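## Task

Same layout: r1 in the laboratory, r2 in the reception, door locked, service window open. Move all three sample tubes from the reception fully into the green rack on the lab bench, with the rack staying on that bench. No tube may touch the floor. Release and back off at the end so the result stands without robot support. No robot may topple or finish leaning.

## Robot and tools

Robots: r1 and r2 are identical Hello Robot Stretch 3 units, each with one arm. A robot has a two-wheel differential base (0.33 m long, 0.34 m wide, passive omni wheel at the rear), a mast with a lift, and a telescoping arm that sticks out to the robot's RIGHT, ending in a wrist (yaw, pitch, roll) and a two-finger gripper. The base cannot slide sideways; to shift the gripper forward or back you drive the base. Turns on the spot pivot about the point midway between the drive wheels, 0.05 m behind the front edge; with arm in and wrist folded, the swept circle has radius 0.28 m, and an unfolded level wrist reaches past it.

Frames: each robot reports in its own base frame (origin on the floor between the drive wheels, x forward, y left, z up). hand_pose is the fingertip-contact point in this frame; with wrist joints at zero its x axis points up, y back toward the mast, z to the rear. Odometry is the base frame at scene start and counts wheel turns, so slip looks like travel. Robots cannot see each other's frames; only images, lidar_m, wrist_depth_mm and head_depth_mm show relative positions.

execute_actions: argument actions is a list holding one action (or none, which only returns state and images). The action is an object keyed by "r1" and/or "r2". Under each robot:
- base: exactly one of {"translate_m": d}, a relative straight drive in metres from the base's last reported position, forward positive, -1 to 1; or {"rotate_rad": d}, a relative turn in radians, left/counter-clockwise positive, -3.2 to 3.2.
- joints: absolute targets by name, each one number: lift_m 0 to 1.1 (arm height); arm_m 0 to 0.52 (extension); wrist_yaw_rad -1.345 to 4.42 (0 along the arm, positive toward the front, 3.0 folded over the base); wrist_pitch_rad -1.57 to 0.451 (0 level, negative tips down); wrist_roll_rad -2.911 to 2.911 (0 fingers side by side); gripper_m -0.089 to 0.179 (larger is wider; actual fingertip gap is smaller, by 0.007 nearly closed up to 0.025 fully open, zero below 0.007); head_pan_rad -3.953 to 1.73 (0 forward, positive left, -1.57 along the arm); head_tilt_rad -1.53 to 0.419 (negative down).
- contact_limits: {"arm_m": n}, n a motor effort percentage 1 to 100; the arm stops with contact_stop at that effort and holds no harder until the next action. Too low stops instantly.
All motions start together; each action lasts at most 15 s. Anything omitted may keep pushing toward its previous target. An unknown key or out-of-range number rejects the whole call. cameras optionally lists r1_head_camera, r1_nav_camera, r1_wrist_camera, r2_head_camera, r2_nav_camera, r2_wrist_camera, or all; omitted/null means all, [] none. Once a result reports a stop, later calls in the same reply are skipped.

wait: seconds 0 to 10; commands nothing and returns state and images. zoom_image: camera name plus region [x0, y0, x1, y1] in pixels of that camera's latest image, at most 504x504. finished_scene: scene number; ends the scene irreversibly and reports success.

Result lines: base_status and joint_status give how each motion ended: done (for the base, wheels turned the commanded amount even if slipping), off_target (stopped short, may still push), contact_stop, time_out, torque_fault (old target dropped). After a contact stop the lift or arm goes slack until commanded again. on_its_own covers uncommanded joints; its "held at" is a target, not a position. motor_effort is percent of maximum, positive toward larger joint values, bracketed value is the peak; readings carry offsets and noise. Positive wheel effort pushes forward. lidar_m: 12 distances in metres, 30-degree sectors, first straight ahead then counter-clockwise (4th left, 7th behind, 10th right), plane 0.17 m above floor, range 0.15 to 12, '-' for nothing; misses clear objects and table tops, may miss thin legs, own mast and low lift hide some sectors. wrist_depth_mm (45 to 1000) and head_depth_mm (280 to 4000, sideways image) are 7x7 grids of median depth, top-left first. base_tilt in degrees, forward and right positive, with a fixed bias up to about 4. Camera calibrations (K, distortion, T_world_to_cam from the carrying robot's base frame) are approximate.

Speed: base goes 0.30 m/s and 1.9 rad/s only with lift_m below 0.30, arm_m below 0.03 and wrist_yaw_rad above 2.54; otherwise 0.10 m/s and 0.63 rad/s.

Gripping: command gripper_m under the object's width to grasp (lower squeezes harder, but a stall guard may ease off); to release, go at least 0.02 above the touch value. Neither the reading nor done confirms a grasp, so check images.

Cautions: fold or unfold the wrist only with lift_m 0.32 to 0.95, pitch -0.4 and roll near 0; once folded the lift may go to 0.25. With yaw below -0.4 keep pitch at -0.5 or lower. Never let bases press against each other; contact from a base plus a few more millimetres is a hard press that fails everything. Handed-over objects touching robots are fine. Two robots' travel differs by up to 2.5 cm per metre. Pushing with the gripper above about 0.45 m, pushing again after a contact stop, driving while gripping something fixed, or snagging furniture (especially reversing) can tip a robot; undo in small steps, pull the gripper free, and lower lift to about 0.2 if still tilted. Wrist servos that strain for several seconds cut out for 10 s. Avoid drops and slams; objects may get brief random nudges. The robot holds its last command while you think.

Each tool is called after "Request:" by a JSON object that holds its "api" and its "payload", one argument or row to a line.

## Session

Request:
{"api": "execute_actions", "payload": {
  "actions": []
}}

Scene clock: 0.00 s.
r1.base_odometry: x=+0.000 y=+0.000 heading=+0.000 (m, m, rad; r1's odometry frame)
r1.turned_by_wheels: +0.000 (rad since the last result)
r1.turned_by_imu: +0.000 (rad since the last result)
r1.base_tilt: forward=-0.5 right=+0.5 (deg)
r1.lidar_m: 1.04 1.03 1.10 1.63 3.16 2.13 1.13 3.23 1.46 1.15 1.10 1.19
r1.head_depth_mm: 1258 1251 1251 1258 1250 1246 1249 / 1192 1190 1180 1190 1187 1185 1181 / 1129 1130 1121 1127 1125 1127 1122 / 1065 1072 1072 1065 1069 1070 1066 / 1021 1024 1025 1028 1022 1021 1021 / 981 982 982 984 980 980 982 / 939 934 937 938 940 940 938
r1.base_status: not commanded
r1.joint_positions: lift_m=+0.407 arm_m=+0.000 wrist_yaw_rad=+3.010 wrist_pitch_rad=-0.333 wrist_roll_rad=+0.009 gripper_m=+0.037 head_pan_rad=+0.007 head_tilt_rad=-0.019
r1.joint_status: not commanded
r1.motor_effort: left_wheel=+0 right_wheel=+0 lift_m=+33 arm_m=+0 wrist_yaw_rad=+1 wrist_pitch_rad=+5 wrist_roll_rad=+0 gripper_m=+1 head_pan_rad=+0 head_tilt_rad=+1 (%)
r1.hand_pose: x=+0.0096 y=+0.0874 z=+0.4396 quat_wxyz=(+0.163, +0.706, +0.070, +0.685) (m; r1's base frame)
r1.wrist_depth_mm: - - - - - - 822 / - - - - - - 843 / - - - - - - 868 / - - - - - - 882 / 964 980 - 947 954 946 878 / 767 762 - 769 771 756 760 / 646 645 637 640 627 633 636
r2.base_odometry: x=+0.000 y=+0.000 heading=+0.000 (m, m, rad; r2's odometry frame)
r2.turned_by_wheels: +0.000 (rad since the last result)
r2.turned_by_imu: +0.000 (rad since the last result)
r2.base_tilt: forward=+1.7 right=+1.1 (deg)
r2.lidar_m: 1.41 1.36 1.18 1.18 1.35 2.32 1.34 0.77 2.00 2.94 1.67 1.41
r2.head_depth_mm: 1296 1292 1287 1288 1291 1285 1283 / 1328 1325 1313 1316 1319 1314 1318 / 1357 1344 1341 1345 1342 1338 1344 / 1409 1402 1398 1396 1390 1393 1396 / 1439 1442 1436 1428 1430 1435 1427 / 1473 1471 1469 1473 1471 1462 1456 / 1509 1501 1508 1503 1507 1497 1495
r2.base_status: not commanded
r2.joint_positions: lift_m=+0.312 arm_m=+0.002 wrist_yaw_rad=+2.892 wrist_pitch_rad=-0.616 wrist_roll_rad=-0.007 gripper_m=+0.037 head_pan_rad=-0.005 head_tilt_rad=+0.001
r2.joint_status: not commanded
r2.motor_effort: left_wheel=+1 right_wheel=+0 lift_m=+35 arm_m=-1 wrist_yaw_rad=+0 wrist_pitch_rad=+6 wrist_roll_rad=+0 gripper_m=+1 head_pan_rad=-1 head_tilt_rad=+1 (%)
r2.hand_pose: x=+0.0271 y=+0.0421 z=+0.2826 quat_wxyz=(+0.296, +0.693, +0.130, +0.645) (m; r2's base frame)
r2.wrist_depth_mm: - 866 901 936 935 958 - / - 742 737 742 774 789 789 / 600 621 629 635 646 665 676 / 530 - 545 561 554 569 580 / 477 - - 494 501 500 508 / - - - 435 444 452 455 / - - - 402 403 409 410
pictures: r1_head_camera (sideways: a quarter turn clockwise sets it upright), r1_nav_camera (sideways: a quarter turn counterclockwise sets it upright), r1_wrist_camera, r2_head_camera (sideways: a quarter turn clockwise sets it upright), r2_nav_camera (sideways: a quarter turn counterclockwise sets it upright), r2_wrist_camera
camera_calibration (this result's frames):
r1_head_camera: T_world_to_cam=[[-0.033246, 0.00785501, -0.999416, 1.32283], [-0.0421132, 0.99907, 0.0092532, -0.00903418], [0.99856, 0.0423962, -0.0328843, -0.00609941], [0, 0, 0, 1]] pos_world=[0.0496892, -0.00110651, 1.32195]
r1_nav_camera: T_world_to_cam=[[0.0146948, 0.0244198, 0.999594, -1.26055], [0.0251398, -0.999395, 0.0240454, 0.0265694], [0.999576, 0.0247762, -0.0152998, -0.0262996], [0, 0, 0, 1]] pos_world=[0.0441441, 0.0579874, 1.259]
r1_wrist_camera: T_world_to_cam=[[0.98987, -0.141546, -0.0110071, 0.00704837], [-0.0743791, -0.450989, -0.889425, 0.468229], [0.12093, 0.881234, -0.456949, 0.287732], [0, 0, 0, 1]] pos_world=[-0.00694616, -0.0413958, 0.548011]
r2_head_camera: T_world_to_cam=[[-0.0124186, -0.0563046, -0.998336, 1.31535], [0.0402214, 0.997577, -0.0567621, 0.0756999], [0.999114, -0.0408594, -0.0101239, -0.0385465], [0, 0, 0, 1]] pos_world=[0.0518024, -0.00303126, 1.31707]
r2_nav_camera: T_world_to_cam=[[-0.0020402, -0.0158397, 0.999872, -1.26063], [-0.0308698, -0.999397, -0.0158951, 0.0785209], [0.999521, -0.0308983, 0.00155, -0.0561378], [0, 0, 0, 1]] pos_world=[0.0559629, 0.0567709, 1.26181]
r2_wrist_camera: T_world_to_cam=[[0.966105, -0.251105, 0.0599032, -0.0406815], [-0.145, -0.71982, -0.678847, 0.250098], [0.213581, 0.647152, -0.731832, 0.334925], [0, 0, 0, 1]] pos_world=[0.00403297, -0.0469374, 0.417324]
Images, in order (width x height): r1_head_camera 896x504, r1_nav_camera 672x504, r1_wrist_camera 644x364, r2_head_camera 896x504, r2_nav_camera 672x504, r2_wrist_camera 644x364.

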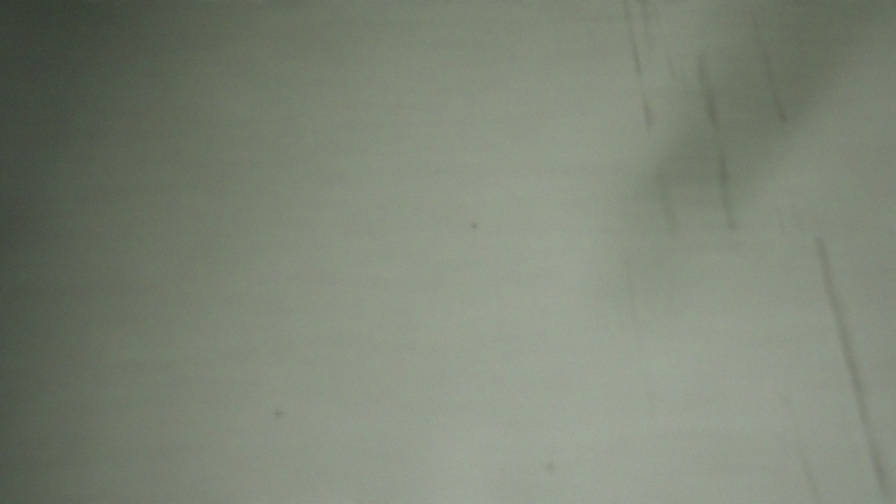

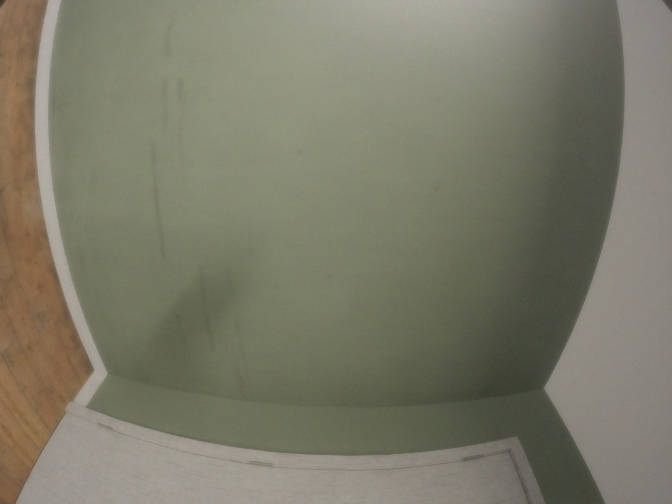

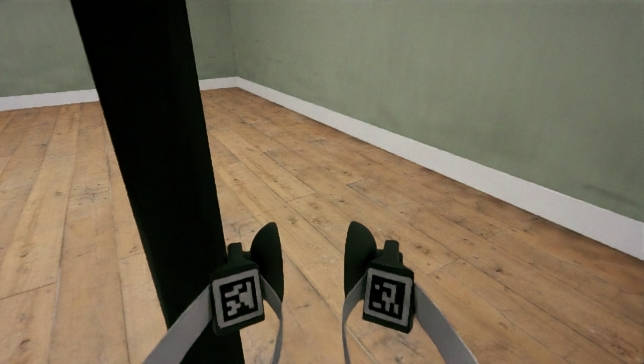

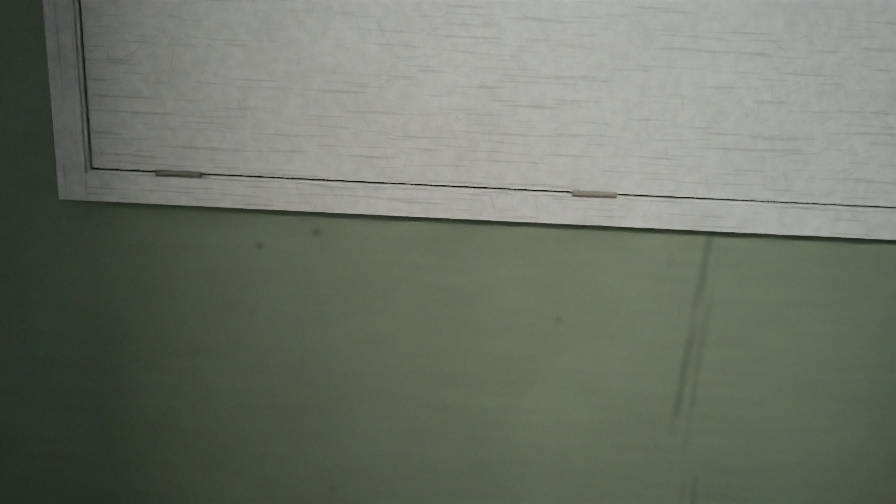

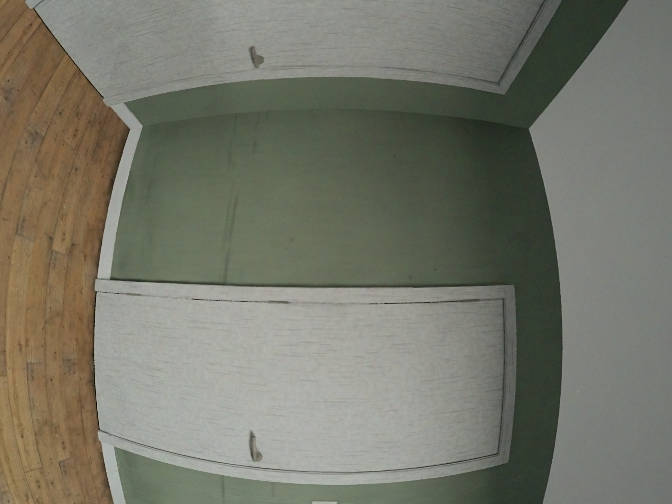

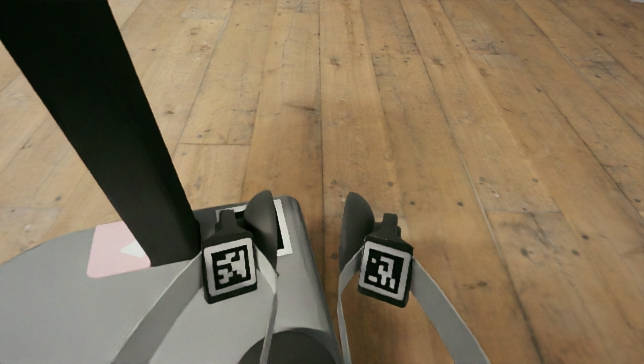

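Request:
{"api": "execute_actions", "payload": {
  "actions": [
    {"r1": {"joints": {"head_pan_rad": -2.6, "head_tilt_rad": -0.4}}, "r2": {"joints": {"head_pan_rad": -2.9, "head_tilt_rad": -0.5}}}
  ],
  "cameras": ["r1_head_camera", "r1_nav_camera", "r2_head_camera", "r2_nav_camera"]
}}

Scene clock: 11.27 s.
r1.base_odometry: x=+0.000 y=+0.000 heading=+0.000 (m, m, rad; r1's odometry frame)
r1.turned_by_wheels: +0.000 (rad since the last result)
r1.turned_by_imu: +0.000 (rad since the last result)
r1.base_tilt: forward=-0.5 right=+0.6 (deg)
r1.lidar_m: 1.04 1.03 1.10 1.62 3.18 2.13 1.13 3.26 1.47 1.15 1.10 1.19
r1.head_depth_mm: 3148 3384 3614 3344 2261 1693 1354 / 3142 3428 3659 3429 2270 1697 1362 / 3239 3451 3782 3480 2307 1712 1363 / 3271 3509 3881 3500 2293 1720 1376 / 3321 3639 3756 3552 2313 1738 1381 / 2922 2917 2974 2990 2338 1743 1386 / 2254 2278 2182 2306 2208 1745 1394
r1.base_status: not commanded
r1.joint_positions: lift_m=+0.407 arm_m=+0.000 wrist_yaw_rad=+3.010 wrist_pitch_rad=-0.333 wrist_roll_rad=+0.009 gripper_m=+0.037 head_pan_rad=-2.593 head_tilt_rad=-0.395
r1.joint_status: all done
r1.motor_effort: left_wheel=+0(0) right_wheel=-1(1) lift_m=+33(33) arm_m=+0(0) wrist_yaw_rad=+0(0) wrist_pitch_rad=+5(5) wrist_roll_rad=+0(0) gripper_m=+0(0) head_pan_rad=-2(39) head_tilt_rad=-3(29) (%)
r1.hand_pose: x=+0.0096 y=+0.0874 z=+0.4396 quat_wxyz=(+0.163, +0.706, +0.070, +0.685) (m; r1's base frame)
r1.wrist_depth_mm: - - - - - - 818 / - - - - - - 839 / - - - - - - 858 / - - - - - - 889 / 966 967 - 972 956 955 881 / 767 772 - 763 786 767 761 / 640 644 653 640 629 637 630
r2.base_odometry: x=+0.000 y=+0.000 heading=+0.000 (m, m, rad; r2's odometry frame)
r2.turned_by_wheels: +0.000 (rad since the last result)
r2.turned_by_imu: +0.001 (rad since the last result)
r2.base_tilt: forward=+1.7 right=+1.0 (deg)
r2.lidar_m: 1.41 1.35 1.18 1.18 1.36 2.33 1.34 0.77 2.00 2.94 1.66 1.41
r2.head_depth_mm: 2801 2943 3235 2799 2036 1624 1335 / 2875 3176 3315 2733 2013 1609 1323 / 3079 3268 3532 2349 1871 1588 1321 / 3205 3464 3643 1233 1924 1579 1317 / 3394 3615 3793 1097 1774 1531 1277 / 3576 3868 1652 1084 945 1477 1265 / 3570 3901 1610 1028 1867 1547 1289
r2.base_status: not commanded
r2.joint_positions: lift_m=+0.312 arm_m=+0.002 wrist_yaw_rad=+2.892 wrist_pitch_rad=-0.616 wrist_roll_rad=-0.007 gripper_m=+0.037 head_pan_rad=-2.893 head_tilt_rad=-0.494
r2.joint_status: all done
r2.motor_effort: left_wheel=+0(0) right_wheel=+0(0) lift_m=+35(35) arm_m=-1(1) wrist_yaw_rad=+0(0) wrist_pitch_rad=+6(5) wrist_roll_rad=+0(0) gripper_m=+0(0) head_pan_rad=-2(33) head_tilt_rad=-1(24) (%)
r2.hand_pose: x=+0.0271 y=+0.0421 z=+0.2826 quat_wxyz=(+0.296, +0.693, +0.130, +0.645) (m; r2's base frame)
r2.wrist_depth_mm: - 875 888 923 928 980 - / - 721 744 760 773 785 799 / 598 622 627 640 646 663 673 / 531 - 551 556 562 574 581 / 483 - - 494 505 497 510 / - - - 436 450 448 456 / - - - 405 400 407 412
pictures: r1_head_camera (sideways: a quarter turn clockwise sets it upright), r1_nav_camera (sideways: a quarter turn counterclockwise sets it upright), r2_head_camera (sideways: a quarter turn clockwise sets it upright), r2_nav_camera (sideways: a quarter turn counterclockwise sets it upright)
camera_calibration (this result's frames):
r1_head_camera: T_world_to_cam=[[0.343876, 0.200787, -0.917297, 1.21315], [0.546129, -0.837427, 0.0214285, -0.0284657], [-0.763867, -0.508331, -0.397626, 0.479398], [0, 0, 0, 1]] pos_world=[-0.0354302, -0.0237291, 1.30405]
r1_nav_camera: T_world_to_cam=[[-0.31249, -0.219582, 0.924193, -1.15992], [-0.543204, 0.839452, 0.0157783, 0.040809], [-0.779281, -0.497095, -0.381599, 0.461334], [0, 0, 0, 1]] pos_world=[0.0192123, -0.0596275, 1.24739]
r2_head_camera: T_world_to_cam=[[0.456098, 0.174052, -0.872743, 1.14837], [0.242108, -0.967967, -0.0665167, 0.0871272], [-0.856363, -0.18096, -0.483627, 0.589059], [0, 0, 0, 1]] pos_world=[-0.0404145, -0.00894399, 1.29291]
r2_nav_camera: T_world_to_cam=[[-0.462589, -0.101186, 0.880779, -1.10216], [-0.217075, 0.976153, -0.00186595, 0.0613865], [-0.859587, -0.192058, -0.473523, 0.57354], [0, 0, 0, 1]] pos_world=[-0.00351524, -0.0612928, 1.24246]
Images, in order (width x height): r1_head_camera 896x504, r1_nav_camera 672x504, r2_head_camera 896x504, r2_nav_camera 672x504.

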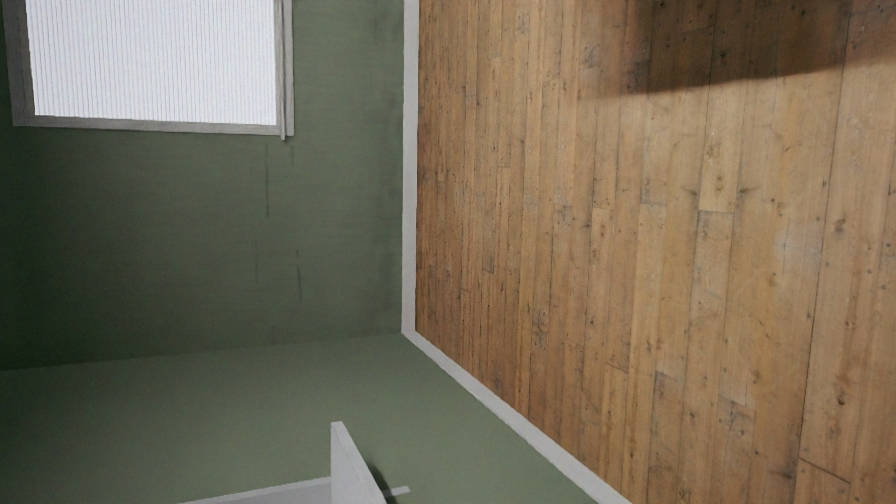

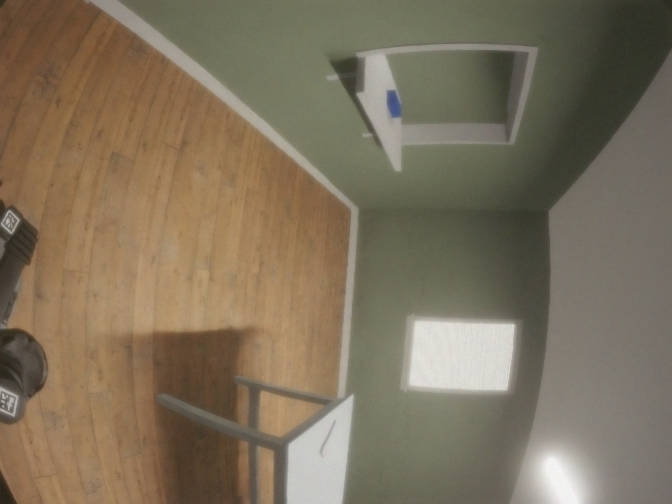

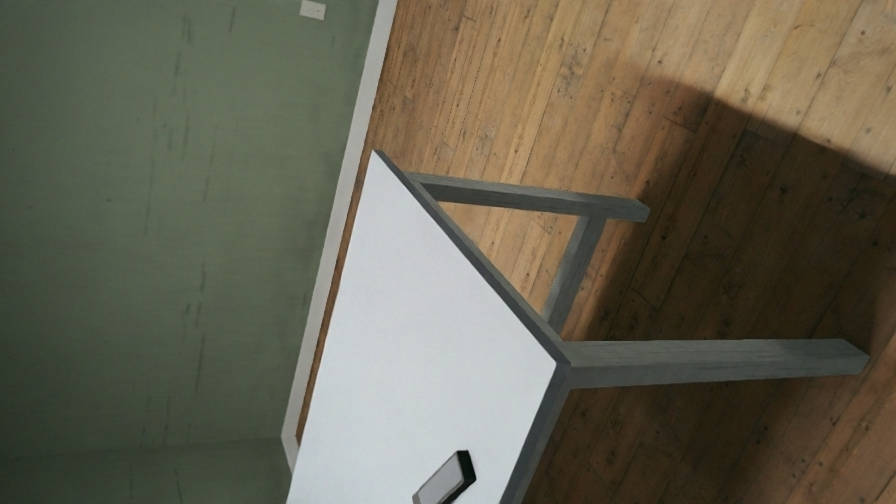

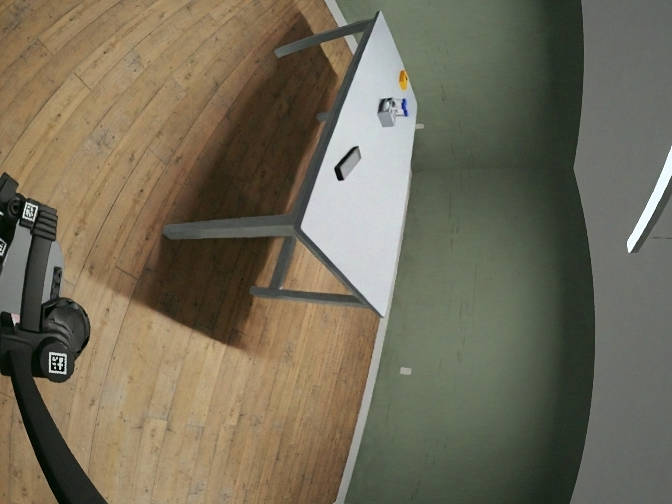

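Request:
{"api": "execute_actions", "payload": {
  "actions": [
    {"r1": {"joints": {"head_pan_rad": -3.45, "head_tilt_rad": -0.4}}, "r2": {"joints": {"head_pan_rad": -2.42, "head_tilt_rad": -0.4}}}
  ],
  "cameras": ["r1_head_camera", "r1_nav_camera", "r2_head_camera"]
}}

Scene clock: 17.70 s.
r1.base_odometry: x=+0.000 y=+0.000 heading=+0.000 (m, m, rad; r1's odometry frame)
r1.turned_by_wheels: +0.000 (rad since the last result)
r1.turned_by_imu: +0.000 (rad since the last result)
r1.base_tilt: forward=-0.6 right=+0.5 (deg)
r1.lidar_m: 1.04 1.02 1.10 1.63 3.19 2.14 1.13 3.25 1.47 1.15 1.10 1.19
r1.head_depth_mm: 3139 3343 3402 2828 2255 1702 1353 / 3368 3624 3788 2858 2274 1697 1358 / 3774 - - 1803 2307 1702 1377 / - - - 1556 2286 1717 1377 / 3984 - - 1447 2189 1620 1365 / 3662 3830 - 1477 2054 1735 1382 / 3440 3587 3781 1739 2250 1750 1390
r1.base_status: not commanded
r1.joint_positions: lift_m=+0.407 arm_m=+0.000 wrist_yaw_rad=+3.010 wrist_pitch_rad=-0.333 wrist_roll_rad=+0.009 gripper_m=+0.037 head_pan_rad=-3.443 head_tilt_rad=-0.395
r1.joint_status: all done
r1.motor_effort: left_wheel=+0(0) right_wheel=-1(0) lift_m=+33(33) arm_m=+0(0) wrist_yaw_rad=+1(1) wrist_pitch_rad=+4(5) wrist_roll_rad=+0(0) gripper_m=-1(1) head_pan_rad=-3(36) head_tilt_rad=-3(2) (%)
r1.hand_pose: x=+0.0096 y=+0.0874 z=+0.4396 quat_wxyz=(+0.163, +0.706, +0.070, +0.685) (m; r1's base frame)
r1.wrist_depth_mm: - - - - - - 818 / - - - - - - 842 / - - - - - - 878 / - - - - - - 888 / 966 958 - 960 955 943 887 / 769 766 - 763 779 767 759 / 646 642 646 646 627 636 636
r2.base_odometry: x=+0.000 y=+0.000 heading=+0.000 (m, m, rad; r2's odometry frame)
r2.turned_by_wheels: +0.000 (rad since the last result)
r2.turned_by_imu: +0.001 (rad since the last result)
r2.base_tilt: forward=+1.7 right=+1.0 (deg)
r2.lidar_m: 1.41 1.36 1.18 1.18 1.36 2.32 1.34 0.77 1.99 2.94 1.66 1.40
r2.head_depth_mm: 3532 3718 3843 1384 962 1686 1420 / 3743 - - 1370 953 951 1315 / 3424 3677 - 1346 1041 1736 1406 / 3236 3437 3621 1330 2047 1721 1398 / 3040 3263 3324 1405 2205 1702 1382 / 2849 3071 3203 2733 2184 1698 1383 / 2694 2870 3028 2829 2117 1670 1366
r2.base_status: not commanded
r2.joint_positions: lift_m=+0.312 arm_m=+0.002 wrist_yaw_rad=+2.892 wrist_pitch_rad=-0.616 wrist_roll_rad=-0.007 gripper_m=+0.037 head_pan_rad=-2.427 head_tilt_rad=-0.409
r2.joint_status: all done
r2.motor_effort: left_wheel=+0(0) right_wheel=+0(0) lift_m=+35(35) arm_m=-1(1) wrist_yaw_rad=+0(0) wrist_pitch_rad=+5(5) wrist_roll_rad=+0(0) gripper_m=+0(0) head_pan_rad=+2(22) head_tilt_rad=+4(12) (%)
r2.hand_pose: x=+0.0271 y=+0.0421 z=+0.2826 quat_wxyz=(+0.296, +0.693, +0.130, +0.645) (m; r2's base frame)
r2.wrist_depth_mm: - 880 899 921 935 976 - / - 721 743 756 764 783 813 / 610 624 630 631 651 662 667 / 534 - 550 555 563 574 582 / 479 - - 496 504 503 509 / - - - 436 445 448 457 / - - - 405 400 409 408
pictures: r1_head_camera (sideways: a quarter turn clockwise sets it upright), r1_nav_camera (sideways: a quarter turn counterclockwise sets it upright), r2_head_camera (sideways: a quarter turn clockwise sets it upright)
camera_calibration (this result's frames):
r1_head_camera: T_world_to_cam=[[0.377819, -0.125836, -0.917289, 1.21293], [-0.268704, -0.962984, 0.0214291, -0.023496], [-0.886031, 0.238383, -0.397646, 0.48017], [0, 0, 0, 1]] pos_world=[-0.0391366, 0.0155399, 1.30405]
r1_nav_camera: T_world_to_cam=[[-0.371226, 0.0898525, 0.924185, -1.15955], [0.272155, 0.962124, 0.0157777, 0.035836], [-0.887763, 0.257378, -0.381619, 0.462022], [0, 0, 0, 1]] pos_world=[-0.0300418, -0.0492046, 1.24739]
r2_head_camera: T_world_to_cam=[[0.272246, 0.310692, -0.910688, 1.19899], [0.646623, -0.759953, -0.0659618, 0.0839447], [-0.712573, -0.570914, -0.407795, 0.489505], [0, 0, 0, 1]] pos_world=[-0.031892, -0.0292568, 1.29706]
Images, in order (width x height): r1_head_camera 896x504, r1_nav_camera 672x504, r2_head_camera 896x504.

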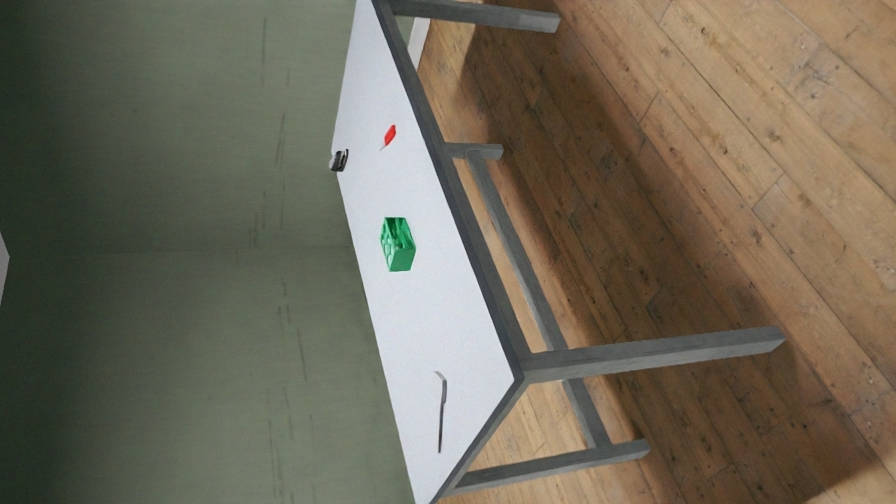

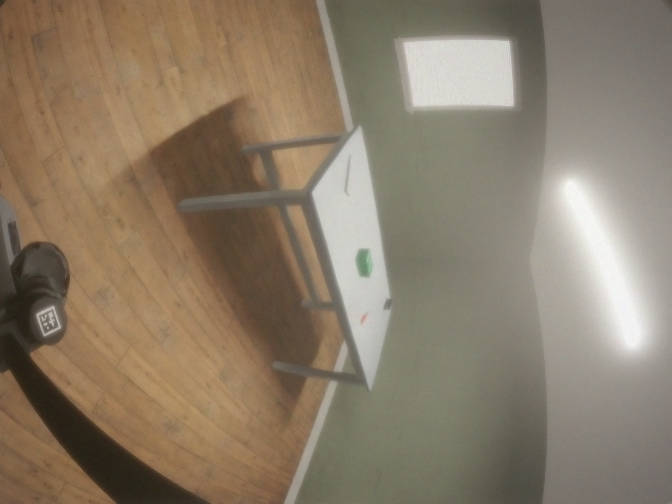

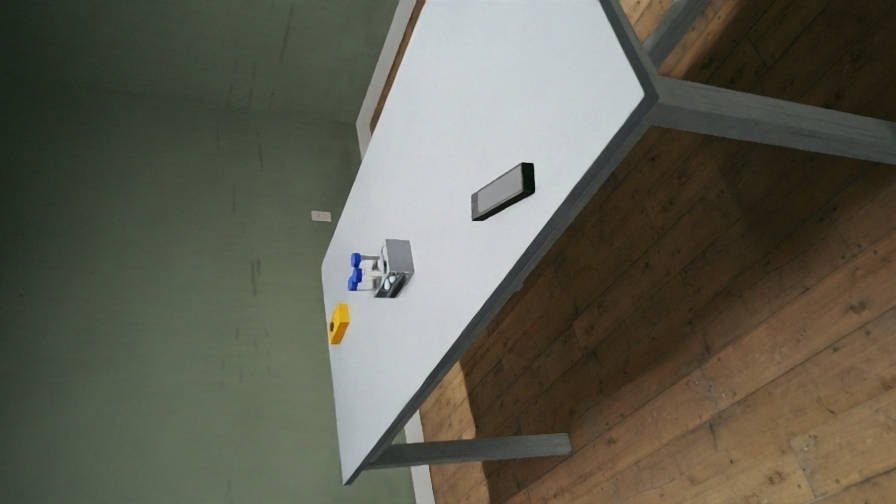

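Request:
{"api": "zoom_image", "payload": {
  "camera": "r2_head_camera",
  "region": [320, 220, 440, 350]
}}

Request:
{"api": "zoom_image", "payload": {
  "camera": "r1_head_camera",
  "region": [350, 200, 450, 290]
}}

Region (320, 220, 440, 350) of r2_head_camera's 896x504 image, scaled by 3.877, with more detail than that image has; it fills the left 465 columns of this view, and the rest is white.

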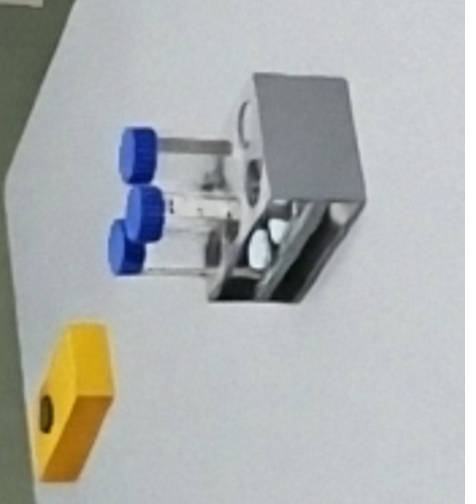

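Region (350, 200, 450, 290) of r1_head_camera's 896x504 image, scaled by 5.040, with more detail than that image has; it fills the top 454 rows of this view, and the rest is white.

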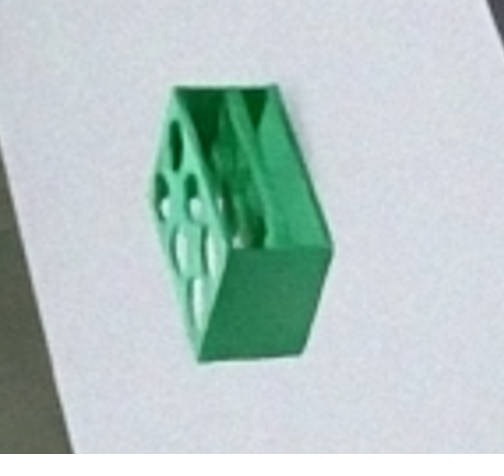

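Request:
{"api": "execute_actions", "payload": {
  "actions": [
    {"r1": {"base": {"rotate_rad": -0.667}, "joints": {"lift_m": 0.29, "head_pan_rad": -2.2, "head_tilt_rad": -0.5}}, "r2": {"base": {"rotate_rad": -1.917}, "joints": {"lift_m": 0.28, "head_pan_rad": -0.6, "head_tilt_rad": -0.5}}}
  ],
  "cameras": []
}}

Request:
{"api": "execute_actions", "payload": {
  "actions": [
    {"r1": {"base": {"translate_m": -1.0}}, "r2": {"base": {"translate_m": 0.9}}}
  ],
  "cameras": ["r1_head_camera", "r2_head_camera"]
}}

Scene clock: 140.20 s.
r1.base_odometry: x=+0.000 y=+0.000 heading=-0.667 (m, m, rad; r1's odometry frame)
r1.turned_by_wheels: -0.667 (rad since the last result)
r1.turned_by_imu: -0.682 (rad since the last result)
r1.base_tilt: forward=-0.6 right=+0.5 (deg)
r1.lidar_m: 1.14 1.08 1.03 1.05 1.39 3.14 2.18 1.13 1.72 1.69 1.19 1.10
r1.head_depth_mm: 3424 3716 1801 1254 1754 1495 1269 / 3361 3702 3774 2466 1981 1506 1272 / 3257 3515 3902 2612 1990 1540 1275 / 3193 3485 3808 2806 2015 1556 1278 / 3207 3418 3736 2827 2019 1570 1282 / 3171 3451 3766 2863 2040 1582 1287 / 3069 3387 3730 2879 2044 1602 1303
r1.base_status: done
r1.joint_positions: lift_m=+0.290 arm_m=+0.000 wrist_yaw_rad=+3.010 wrist_pitch_rad=-0.334 wrist_roll_rad=+0.009 gripper_m=+0.037 head_pan_rad=-2.207 head_tilt_rad=-0.495
r1.joint_status: all done
r1.motor_effort: left_wheel=+2(7) right_wheel=-3(10) lift_m=+31(34) arm_m=+0(0) wrist_yaw_rad=+0(1) wrist_pitch_rad=+5(5) wrist_roll_rad=+0(0) gripper_m=+0(0) head_pan_rad=+3(37) head_tilt_rad=-3(18) (%)
r1.hand_pose: x=+0.0096 y=+0.0872 z=+0.3220 quat_wxyz=(+0.164, +0.706, +0.071, +0.685) (m; r1's base frame)
r1.wrist_depth_mm: - - - - 935 875 801 / - - - - - 916 857 / - - - - - 970 903 / - - - 979 983 983 911 / 753 758 779 740 738 749 743 / 604 596 - 598 611 601 595 / 505 507 504 508 489 497 497
r2.base_odometry: x=+0.000 y=+0.000 heading=-1.917 (m, m, rad; r2's odometry frame)
r2.turned_by_wheels: -1.917 (rad since the last result)
r2.turned_by_imu: -1.878 (rad since the last result)
r2.base_tilt: forward=+1.7 right=+1.0 (deg)
r2.lidar_m: 2.00 2.24 1.50 1.41 1.45 1.24 1.18 1.20 1.55 3.33 0.77 0.80
r2.head_depth_mm: 3305 3522 3596 1153 1945 1572 1337 / 3580 3757 3875 1140 959 1614 1322 / 3705 - 1755 1127 939 1076 1233 / 3389 3812 1703 1105 1918 1587 1314 / 3217 3463 1546 1222 1955 1565 1306 / 3003 3162 1634 2378 1949 1561 1297 / 2803 2985 1731 2591 1928 1546 1290
r2.base_status: done
r2.joint_positions: lift_m=+0.280 arm_m=+0.002 wrist_yaw_rad=+2.892 wrist_pitch_rad=-0.616 wrist_roll_rad=-0.007 gripper_m=+0.037 head_pan_rad=-0.607 head_tilt_rad=-0.494
r2.joint_status: all done
r2.motor_effort: left_wheel=+2(10) right_wheel=-3(10) lift_m=+31(31) arm_m=-2(2) wrist_yaw_rad=+0(0) wrist_pitch_rad=+5(6) wrist_roll_rad=+0(0) gripper_m=-1(0) head_pan_rad=+3(32) head_tilt_rad=-2(10) (%)
r2.hand_pose: x=+0.0271 y=+0.0420 z=+0.2512 quat_wxyz=(+0.297, +0.693, +0.130, +0.645) (m; r2's base frame)
r2.wrist_depth_mm: - 825 833 854 886 891 906 / - 681 683 697 702 735 752 / 561 574 571 589 594 611 625 / 489 - 521 519 520 529 541 / - - - 450 466 467 479 / - - - 401 414 414 421 / - - - - 368 376 381
pictures: none
No camera images: the call's "cameras" was empty. Leave "cameras" out to get every camera's image.

Scene clock: 145.20 s.
r1.base_odometry: x=-0.786 y=+0.618 heading=-0.667 (m, m, rad; r1's odometry frame)
r1.turned_by_wheels: +0.000 (rad since the last result)
r1.turned_by_imu: +0.000 (rad since the last result)
r1.base_tilt: forward=-0.6 right=+0.5 (deg)
r1.lidar_m: 2.05 1.56 1.48 1.52 2.00 2.28 1.17 1.25 1.19 0.64 2.13 2.02
r1.head_depth_mm: 2924 3191 3534 1116 804 1454 1263 / 2872 3198 3513 1125 812 1445 1272 / 2870 3125 3422 1135 816 1421 1273 / 2822 3067 3426 1145 823 1422 1289 / 2784 3050 3311 1163 828 715 1285 / 2692 3015 3251 1182 833 718 1283 / 2684 2953 3204 1186 843 698 1303
r1.base_status: done
r1.joint_positions: lift_m=+0.290 arm_m=+0.000 wrist_yaw_rad=+3.010 wrist_pitch_rad=-0.334 wrist_roll_rad=+0.009 gripper_m=+0.037 head_pan_rad=-2.207 head_tilt_rad=-0.495
r1.joint_status: not commanded
r1.motor_effort: left_wheel=+2(7) right_wheel=-3(11) lift_m=+31(30) arm_m=+0(1) wrist_yaw_rad=+1(0) wrist_pitch_rad=+5(5) wrist_roll_rad=+0(0) gripper_m=+1(0) head_pan_rad=+4(3) head_tilt_rad=-3(2) (%)
r1.hand_pose: x=+0.0096 y=+0.0872 z=+0.3220 quat_wxyz=(+0.164, +0.706, +0.071, +0.685) (m; r1's base frame)
r1.wrist_depth_mm: - - - - - - - / - - - - - - - / - - - - - - - / - - 991 995 988 982 984 / 752 760 798 754 738 748 742 / 606 607 - 595 616 595 592 / 505 504 502 508 495 500 497
r2.base_odometry: x=-0.305 y=-0.847 heading=-1.917 (m, m, rad; r2's odometry frame)
r2.turned_by_wheels: +0.000 (rad since the last result)
r2.turned_by_imu: +0.007 (rad since the last result)
r2.base_tilt: forward=+1.7 right=+1.0 (deg)
r2.lidar_m: 2.24 2.29 1.60 1.50 1.50 1.98 2.07 2.11 0.66 1.18 1.20 1.14
r2.head_depth_mm: 3093 3408 3543 1147 849 694 1346 / 2837 3186 3486 1146 840 1478 1336 / 2633 2917 3120 1125 863 1591 1324 / 2428 2658 2845 1109 1781 1579 1313 / 2277 2470 2660 1136 1952 1561 1301 / 2120 2295 2508 1274 1437 1511 1291 / 1992 2117 2281 2417 1925 1541 1283
r2.base_status: done
r2.joint_positions: lift_m=+0.280 arm_m=+0.002 wrist_yaw_rad=+2.892 wrist_pitch_rad=-0.616 wrist_roll_rad=-0.007 gripper_m=+0.037 head_pan_rad=-0.607 head_tilt_rad=-0.495
r2.joint_status: not commanded
r2.motor_effort: left_wheel=+2(8) right_wheel=-3(6) lift_m=+31(31) arm_m=-1(1) wrist_yaw_rad=+0(0) wrist_pitch_rad=+5(6) wrist_roll_rad=+0(0) gripper_m=+0(0) head_pan_rad=+3(2) head_tilt_rad=-2(2) (%)
r2.hand_pose: x=+0.0271 y=+0.0420 z=+0.2511 quat_wxyz=(+0.297, +0.693, +0.130, +0.644) (m; r2's base frame)
r2.wrist_depth_mm: - 818 833 875 886 900 911 / - 672 670 685 712 726 738 / 558 577 574 596 597 609 624 / 489 - 522 522 523 532 536 / - - - 454 467 464 472 / - - - 399 407 418 418 / - - - - 371 378 383
pictures: r1_head_camera (sideways: a quarter turn clockwise sets it upright), r2_head_camera (sideways: a quarter turn clockwise sets it upright)
camera_calibration (this result's frames):
r1_head_camera: T_world_to_cam=[[0.296062, 0.387201, -0.873168, 1.15587], [0.819754, -0.572204, 0.0242109, -0.0337543], [-0.490255, -0.722951, -0.486818, 0.593789], [0, 0, 0, 1]] pos_world=[-0.0234319, -0.0375896, 1.29916]
r2_head_camera: T_world_to_cam=[[-0.43103, 0.230714, -0.872344, 1.15326], [0.572167, 0.817435, -0.0665197, 0.0851178], [0.697737, -0.527799, -0.484346, 0.580514], [0, 0, 0, 1]] pos_world=[0.0433419, -0.0292564, 1.29287]
Images, in order (width x height): r1_head_camera 896x504, r2_head_camera 896x504.

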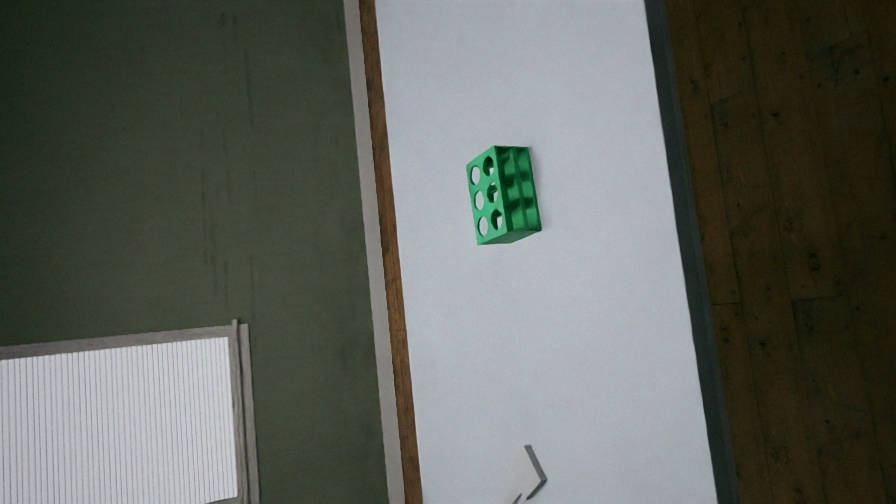

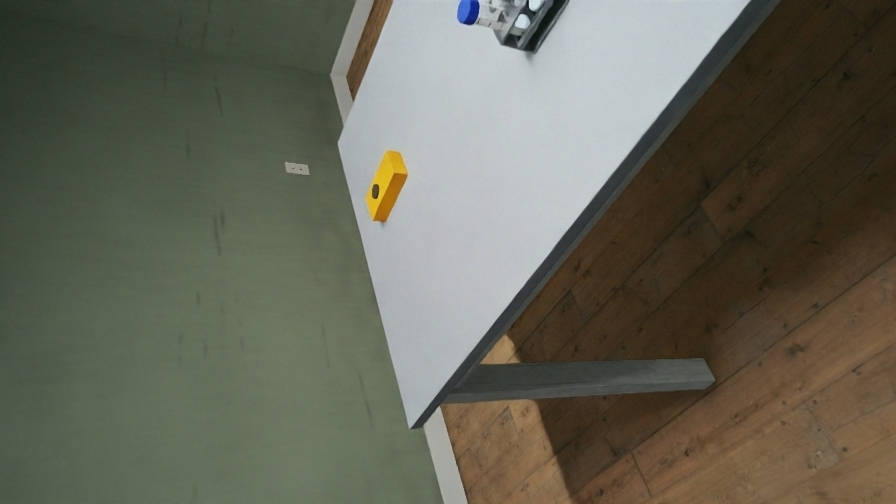

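Request:
{"api": "execute_actions", "payload": {
  "actions": [
    {"r1": {"base": {"rotate_rad": -0.383}, "joints": {"lift_m": 0.78, "wrist_pitch_rad": -0.4, "head_pan_rad": -1.8, "head_tilt_rad": -0.6}}, "r2": {"base": {"translate_m": 0.44}, "joints": {"lift_m": 0.78, "wrist_pitch_rad": -0.4, "head_pan_rad": -1.57, "head_tilt_rad": -0.6}}}
  ],
  "cameras": ["r2_head_camera"]
}}

Scene clock: 164.43 s.
r1.base_odometry: x=-0.786 y=+0.618 heading=-1.050 (m, m, rad; r1's odometry frame)
r1.turned_by_wheels: -0.383 (rad since the last result)
r1.turned_by_imu: -0.391 (rad since the last result)
r1.base_tilt: forward=-0.6 right=+0.5 (deg)
r1.lidar_m: 2.02 1.94 1.51 1.48 1.58 2.31 2.27 1.18 1.21 1.19 0.64 2.07
r1.head_depth_mm: 2932 3261 1363 937 770 1426 1257 / 2896 3205 3344 954 773 1436 1264 / 2869 3157 3330 912 758 1435 1277 / 2813 3129 3355 942 763 1449 1221 / 2735 3062 3302 975 739 1465 1246 / 2729 3036 3290 984 745 1437 1234 / 2715 2969 3235 986 750 1438 1174
r1.base_status: done
r1.joint_positions: lift_m=+0.780 arm_m=+0.000 wrist_yaw_rad=+3.010 wrist_pitch_rad=-0.416 wrist_roll_rad=+0.009 gripper_m=+0.037 head_pan_rad=-1.807 head_tilt_rad=-0.593
r1.joint_status: all done
r1.motor_effort: left_wheel=+2(7) right_wheel=-3(8) lift_m=+36(43) arm_m=+0(0) wrist_yaw_rad=+0(1) wrist_pitch_rad=+4(6) wrist_roll_rad=+0(0) gripper_m=+1(1) head_pan_rad=+4(27) head_tilt_rad=-4(17) (%)
r1.hand_pose: x=+0.0083 y=+0.0778 z=+0.7929 quat_wxyz=(+0.192, +0.703, +0.100, +0.678) (m; r1's base frame)
r1.wrist_depth_mm: - - - - - - - / - - - - - - - / - - - - - - - / - - - - - - - / - - - - - - - / - - - - - - - / - - - - 979 978 995
r2.base_odometry: x=-0.454 y=-1.261 heading=-1.917 (m, m, rad; r2's odometry frame)
r2.turned_by_wheels: +0.000 (rad since the last result)
r2.turned_by_imu: +0.005 (rad since the last result)
r2.base_tilt: forward=+1.7 right=+1.0 (deg)
r2.lidar_m: 1.81 1.84 1.64 1.54 1.57 2.00 2.51 0.96 1.22 1.15 1.17 0.75
r2.head_depth_mm: 2819 3065 3238 971 753 1418 1262 / 2747 3034 3238 965 746 1410 1258 / 2748 3037 3166 951 740 1397 1254 / 2727 2987 3141 837 735 1391 1245 / 2755 3002 3105 925 728 1380 1267 / 2685 2967 3060 919 723 1371 1225 / 2671 2966 2964 911 717 1369 1221
r2.base_status: done
r2.joint_positions: lift_m=+0.780 arm_m=+0.002 wrist_yaw_rad=+2.892 wrist_pitch_rad=-0.419 wrist_roll_rad=-0.007 gripper_m=+0.037 head_pan_rad=-1.563 head_tilt_rad=-0.593
r2.joint_status: all done
r2.motor_effort: left_wheel=+2(8) right_wheel=-2(9) lift_m=+39(42) arm_m=-2(1) wrist_yaw_rad=+0(0) wrist_pitch_rad=+9(9) wrist_roll_rad=+0(0) gripper_m=+0(0) head_pan_rad=-2(29) head_tilt_rad=-2(11) (%)
r2.hand_pose: x=+0.0342 y=+0.0702 z=+0.7923 quat_wxyz=(+0.232, +0.702, +0.061, +0.671) (m; r2's base frame)
r2.wrist_depth_mm: - - - - - - - / - - - - - - - / - - - - - - - / - - - - - - - / - - - - - - - / - - - - - - - / 883 896 920 909 929 945 958
pictures: r2_head_camera (sideways: a quarter turn clockwise sets it upright)
camera_calibration (this result's frames):
r2_head_camera: T_world_to_cam=[[-0.060838, 0.568265, -0.820593, 1.08352], [0.997725, 0.0107015, -0.0665595, 0.0825652], [-0.0290419, -0.822776, -0.567623, 0.693298], [0, 0, 0, 1]] pos_world=[0.00367646, -0.0461809, 1.28816]
Images, in order (width x height): r2_head_camera 896x504.

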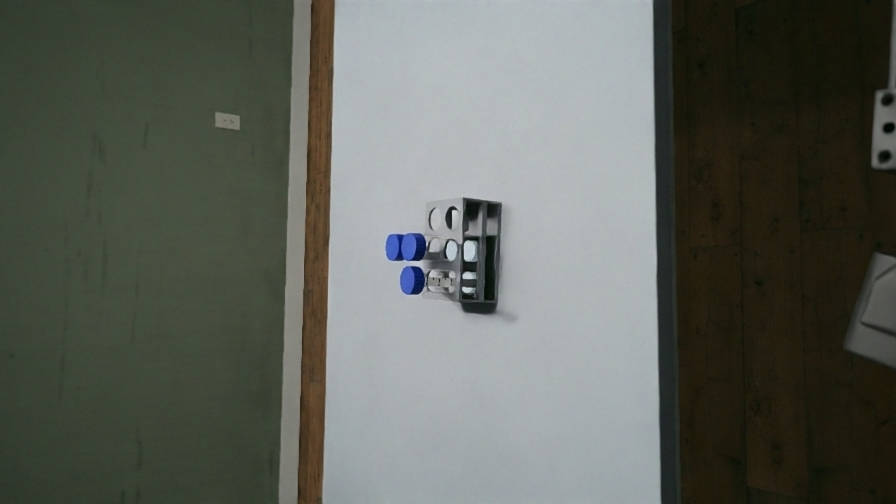

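Request:
{"api": "execute_actions", "payload": {
  "actions": [
    {"r1": {"base": {"translate_m": -0.212}, "joints": {"wrist_yaw_rad": 0.0, "gripper_m": 0.175, "head_pan_rad": -1.57}}, "r2": {"joints": {"wrist_yaw_rad": 0.0, "gripper_m": 0.175}}}
  ],
  "cameras": ["r1_head_camera", "r2_head_camera"]
}}

Request:
{"api": "zoom_image", "payload": {
  "camera": "r2_head_camera",
  "region": [370, 180, 530, 330]
}}

Scene clock: 174.10 s.
r1.base_odometry: x=-0.891 y=+0.802 heading=-1.049 (m, m, rad; r1's odometry frame)
r1.turned_by_wheels: +0.000 (rad since the last result)
r1.turned_by_imu: +0.000 (rad since the last result)
r1.base_tilt: forward=-0.6 right=+0.5 (deg)
r1.lidar_m: 2.24 1.97 1.53 1.50 1.60 2.10 2.07 0.98 1.19 1.17 0.76 2.28
r1.head_depth_mm: 2697 2990 3175 939 719 1384 1224 / 2720 3051 3248 950 724 1425 1244 / 2781 2987 3262 906 728 1490 - / 2730 3083 3274 927 734 1457 1218 / 2805 3077 3299 974 740 1492 1220 / 2820 3144 3381 983 769 1452 1222 / 2884 3173 3419 969 775 1478 1204
r1.base_status: done
r1.joint_positions: lift_m=+0.780 arm_m=+0.000 wrist_yaw_rad=+0.003 wrist_pitch_rad=-0.416 wrist_roll_rad=+0.009 gripper_m=+0.175 head_pan_rad=-1.577 head_tilt_rad=-0.593
r1.joint_status: all done
r1.motor_effort: left_wheel=+2(2) right_wheel=-3(6) lift_m=+36(36) arm_m=+0(0) wrist_yaw_rad=-2(1) wrist_pitch_rad=+5(4) wrist_roll_rad=+0(0) gripper_m=+2(87) head_pan_rad=+3(19) head_tilt_rad=-4(4) (%)
r1.hand_pose: x=-0.0209 y=-0.3695 z=+0.7929 quat_wxyz=(+0.689, +0.147, -0.694, -0.146) (m; r1's base frame)
r1.wrist_depth_mm: - - - - - - - / 727 648 637 516 628 622 615 / 409 407 406 403 401 398 394 / 318 314 305 297 296 293 292 / - - - - 354 340 333 / - - - - - - - / - - - - 997 998 980
r2.base_odometry: x=-0.454 y=-1.261 heading=-1.917 (m, m, rad; r2's odometry frame)
r2.turned_by_wheels: +0.000 (rad since the last result)
r2.turned_by_imu: +0.001 (rad since the last result)
r2.base_tilt: forward=+1.7 right=+1.0 (deg)
r2.lidar_m: 1.81 1.84 1.64 1.54 1.57 2.00 2.51 0.96 1.22 1.15 1.17 0.75
r2.head_depth_mm: 2765 3079 3281 968 753 1422 1264 / 2757 2980 3220 962 746 1413 1252 / 2754 3043 3183 946 741 1410 1249 / 2716 3037 3126 838 736 1393 - / 2734 2993 3073 928 729 1385 1235 / 2699 2987 3035 921 721 1376 1224 / 2681 2948 2967 910 718 1371 1223
r2.base_status: not commanded
r2.joint_positions: lift_m=+0.780 arm_m=+0.002 wrist_yaw_rad=+0.003 wrist_pitch_rad=-0.419 wrist_roll_rad=-0.007 gripper_m=+0.175 head_pan_rad=-1.563 head_tilt_rad=-0.593
r2.joint_status: all done
r2.motor_effort: left_wheel=+2(2) right_wheel=-2(3) lift_m=+39(39) arm_m=-2(2) wrist_yaw_rad=-2(3) wrist_pitch_rad=+9(9) wrist_roll_rad=+0(0) gripper_m=+1(83) head_pan_rad=-3(2) head_tilt_rad=-2(2) (%)
r2.hand_pose: x=-0.0209 y=-0.3714 z=+0.7923 quat_wxyz=(+0.695, +0.149, -0.689, -0.146) (m; r2's base frame)
r2.wrist_depth_mm: 520 544 520 469 624 655 692 / 364 373 387 399 410 426 436 / 283 287 293 300 305 316 323 / 248 257 264 269 281 290 357 / - - - - - - - / - - - - - - - / 894 916 917 926 926 969 975
pictures: r1_head_camera (sideways: a quarter turn clockwise sets it upright), r2_head_camera (sideways: a quarter turn clockwise sets it upright)
camera_calibration (this result's frames):
r1_head_camera: T_world_to_cam=[[0.0117296, 0.570726, -0.821057, 1.08966], [0.999482, 0.0179055, 0.0267249, -0.0381204], [0.029954, -0.820945, -0.570221, 0.69913], [0, 0, 0, 1]] pos_world=[0.00437761, -0.0472657, 1.29435]
r2_head_camera: T_world_to_cam=[[-0.060838, 0.568265, -0.820593, 1.08352], [0.997725, 0.0107016, -0.0665595, 0.0825652], [-0.0290418, -0.822776, -0.567623, 0.693298], [0, 0, 0, 1]] pos_world=[0.00367646, -0.0461809, 1.28816]
Images, in order (width x height): r1_head_camera 896x504, r2_head_camera 896x504.

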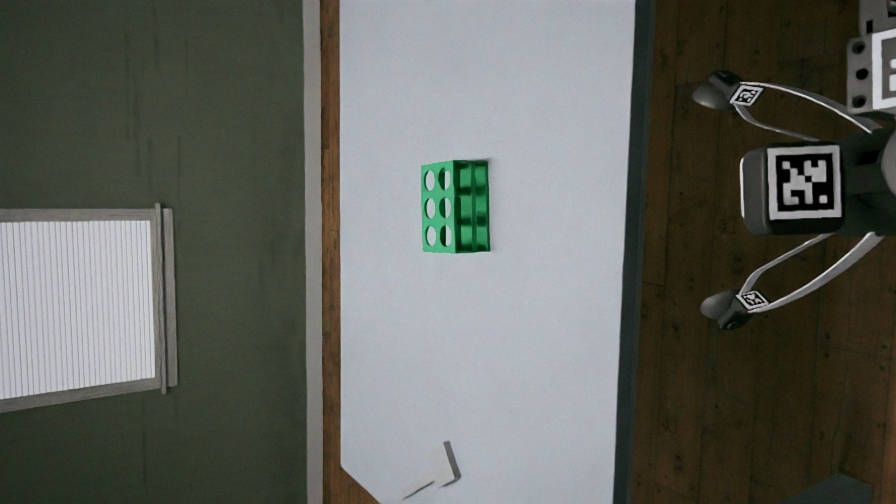

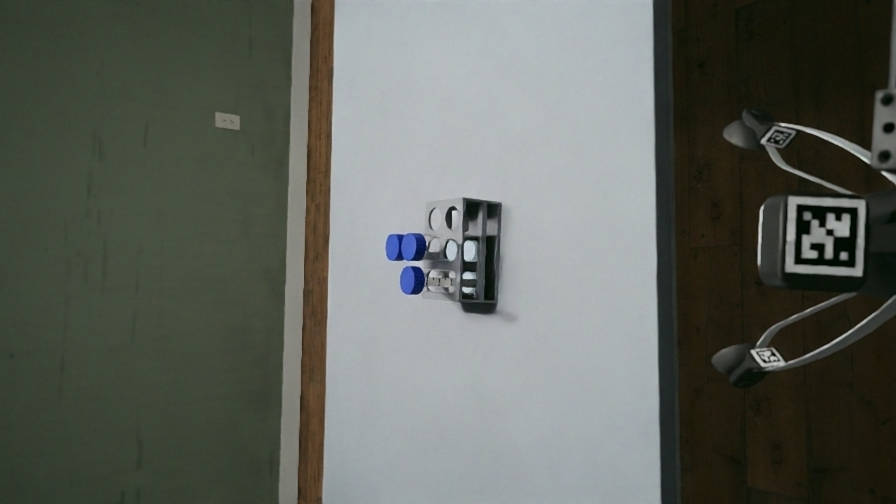

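Region (370, 180, 530, 330) of r2_head_camera's 896x504 image, scaled by 3.150, with more detail than that image has; it fills the top 472 rows of this view, and the rest is white.

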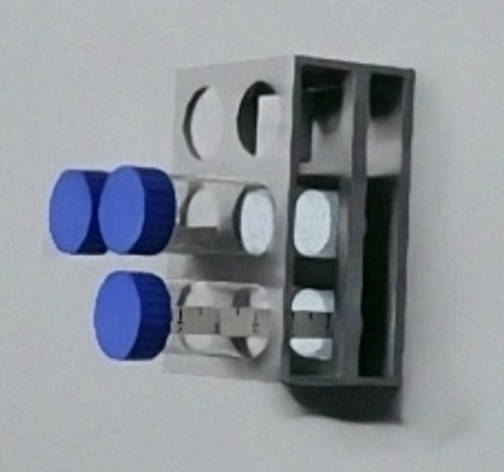

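Request:
{"api": "execute_actions", "payload": {
  "actions": [
    {"r1": {"base": {"translate_m": -0.015}, "joints": {"lift_m": 0.745, "wrist_pitch_rad": -0.2, "arm_m": 0.26}}, "r2": {"joints": {"lift_m": 0.745, "wrist_pitch_rad": -0.2, "arm_m": 0.25}}}
  ],
  "cameras": ["r1_wrist_camera", "r2_wrist_camera"]
}}

Scene clock: 202.27 s.
r1.base_odometry: x=-0.899 y=+0.815 heading=-1.049 (m, m, rad; r1's odometry frame)
r1.turned_by_wheels: +0.000 (rad since the last result)
r1.turned_by_imu: +0.000 (rad since the last result)
r1.base_tilt: forward=-0.5 right=+0.5 (deg)
r1.lidar_m: 2.24 1.97 1.53 1.50 1.60 2.08 2.05 0.97 1.19 1.17 0.77 2.30
r1.head_depth_mm: 2717 2959 3153 940 739 - - / 2728 3039 3181 949 - 1389 1207 / 2760 3013 3237 954 - 1399 1205 / 2758 3102 3273 967 711 1451 1220 / 2798 3135 3305 977 740 1455 1220 / 2814 3153 3407 987 746 1462 1223 / 2903 3168 3449 979 776 1467 1227
r1.base_status: done
r1.joint_positions: lift_m=+0.745 arm_m=+0.260 wrist_yaw_rad=+0.001 wrist_pitch_rad=-0.223 wrist_roll_rad=+0.009 gripper_m=+0.175 head_pan_rad=-1.577 head_tilt_rad=-0.593
r1.joint_status: all done
r1.motor_effort: left_wheel=+2(4) right_wheel=-3(7) lift_m=+30(30) arm_m=+4(5) wrist_yaw_rad=-1(2) wrist_pitch_rad=+6(8) wrist_roll_rad=+0(0) gripper_m=+1(0) head_pan_rad=+3(4) head_tilt_rad=-4(4) (%)
r1.hand_pose: x=-0.0211 y=-0.6493 z=+0.8038 quat_wxyz=(+0.700, +0.079, -0.705, -0.079) (m; r1's base frame)
r1.wrist_depth_mm: - - - - - - - / - - - - - - - / - 752 730 726 714 714 694 / 417 414 348 288 341 398 393 / 286 287 268 260 262 286 274 / - 217 215 215 214 214 211 / - 175 174 173 174 172 168
r2.base_odometry: x=-0.454 y=-1.261 heading=-1.917 (m, m, rad; r2's odometry frame)
r2.turned_by_wheels: +0.000 (rad since the last result)
r2.turned_by_imu: +0.001 (rad since the last result)
r2.base_tilt: forward=+1.6 right=+1.0 (deg)
r2.lidar_m: 1.80 1.84 1.64 1.54 1.57 2.01 2.52 0.96 1.22 1.15 1.17 0.76
r2.head_depth_mm: 2782 3083 3256 971 751 1416 1292 / 2736 3047 3224 961 795 - 1226 / 2710 3005 3160 948 - 1400 1244 / 2727 3013 3151 837 - 1381 1238 / 2687 2990 3078 930 709 1386 1231 / 2691 2943 3020 922 723 1370 1233 / 2706 2955 3006 906 716 1368 1223
r2.base_status: not commanded
r2.joint_positions: lift_m=+0.745 arm_m=+0.250 wrist_yaw_rad=+0.002 wrist_pitch_rad=-0.221 wrist_roll_rad=-0.007 gripper_m=+0.175 head_pan_rad=-1.563 head_tilt_rad=-0.593
r2.joint_status: all done
r2.motor_effort: left_wheel=+2(1) right_wheel=-3(3) lift_m=+30(35) arm_m=+5(6) wrist_yaw_rad=-1(3) wrist_pitch_rad=+10(12) wrist_roll_rad=+0(0) gripper_m=+0(0) head_pan_rad=-3(3) head_tilt_rad=-3(2) (%)
r2.hand_pose: x=-0.0211 y=-0.6393 z=+0.8042 quat_wxyz=(+0.706, +0.079, -0.700, -0.077) (m; r2's base frame)
r2.wrist_depth_mm: - - - - - - - / - - 662 653 - - - / 393 406 249 279 449 464 482 / 279 286 252 256 292 314 324 / - 221 225 227 234 240 244 / - 180 183 186 188 185 200 / 150 152 154 156 158 160 157
pictures: r1_wrist_camera, r2_wrist_camera
camera_calibration (this result's frames):
r1_wrist_camera: T_world_to_cam=[[-0.999902, 0.00717477, -0.0120338, -0.00746851], [0.0138009, 0.356445, -0.934215, 1.0197], [-0.00241341, -0.934289, -0.356509, -0.155124], [0, 0, 0, 1]] pos_world=[-0.0219149, -0.508342, 0.897224]
r2_wrist_camera: T_world_to_cam=[[-0.998239, 0.0251585, 0.0537125, -0.0563372], [-0.038412, 0.415807, -0.908641, 1.0198], [-0.0451942, -0.909105, -0.414109, -0.0879801], [0, 0, 0, 1]] pos_world=[-0.0210416, -0.502608, 0.893229]
Images, in order (width x height): r1_wrist_camera 644x364, r2_wrist_camera 644x364.

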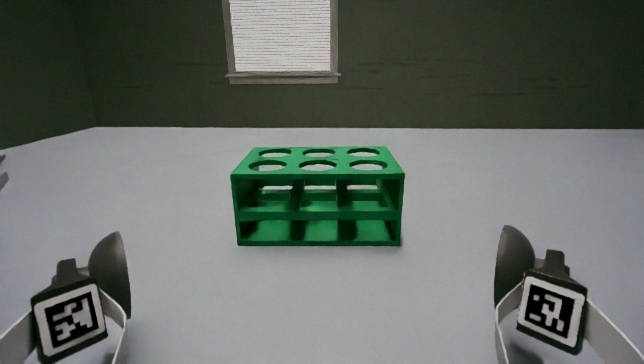

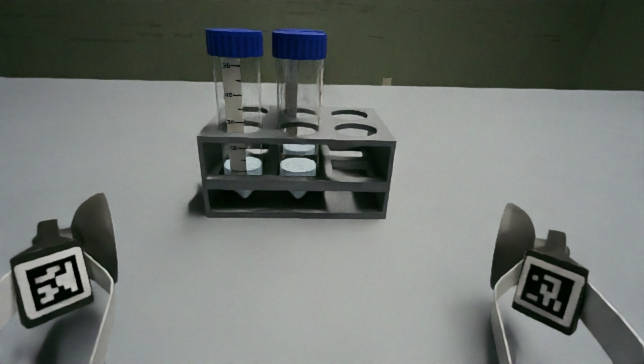

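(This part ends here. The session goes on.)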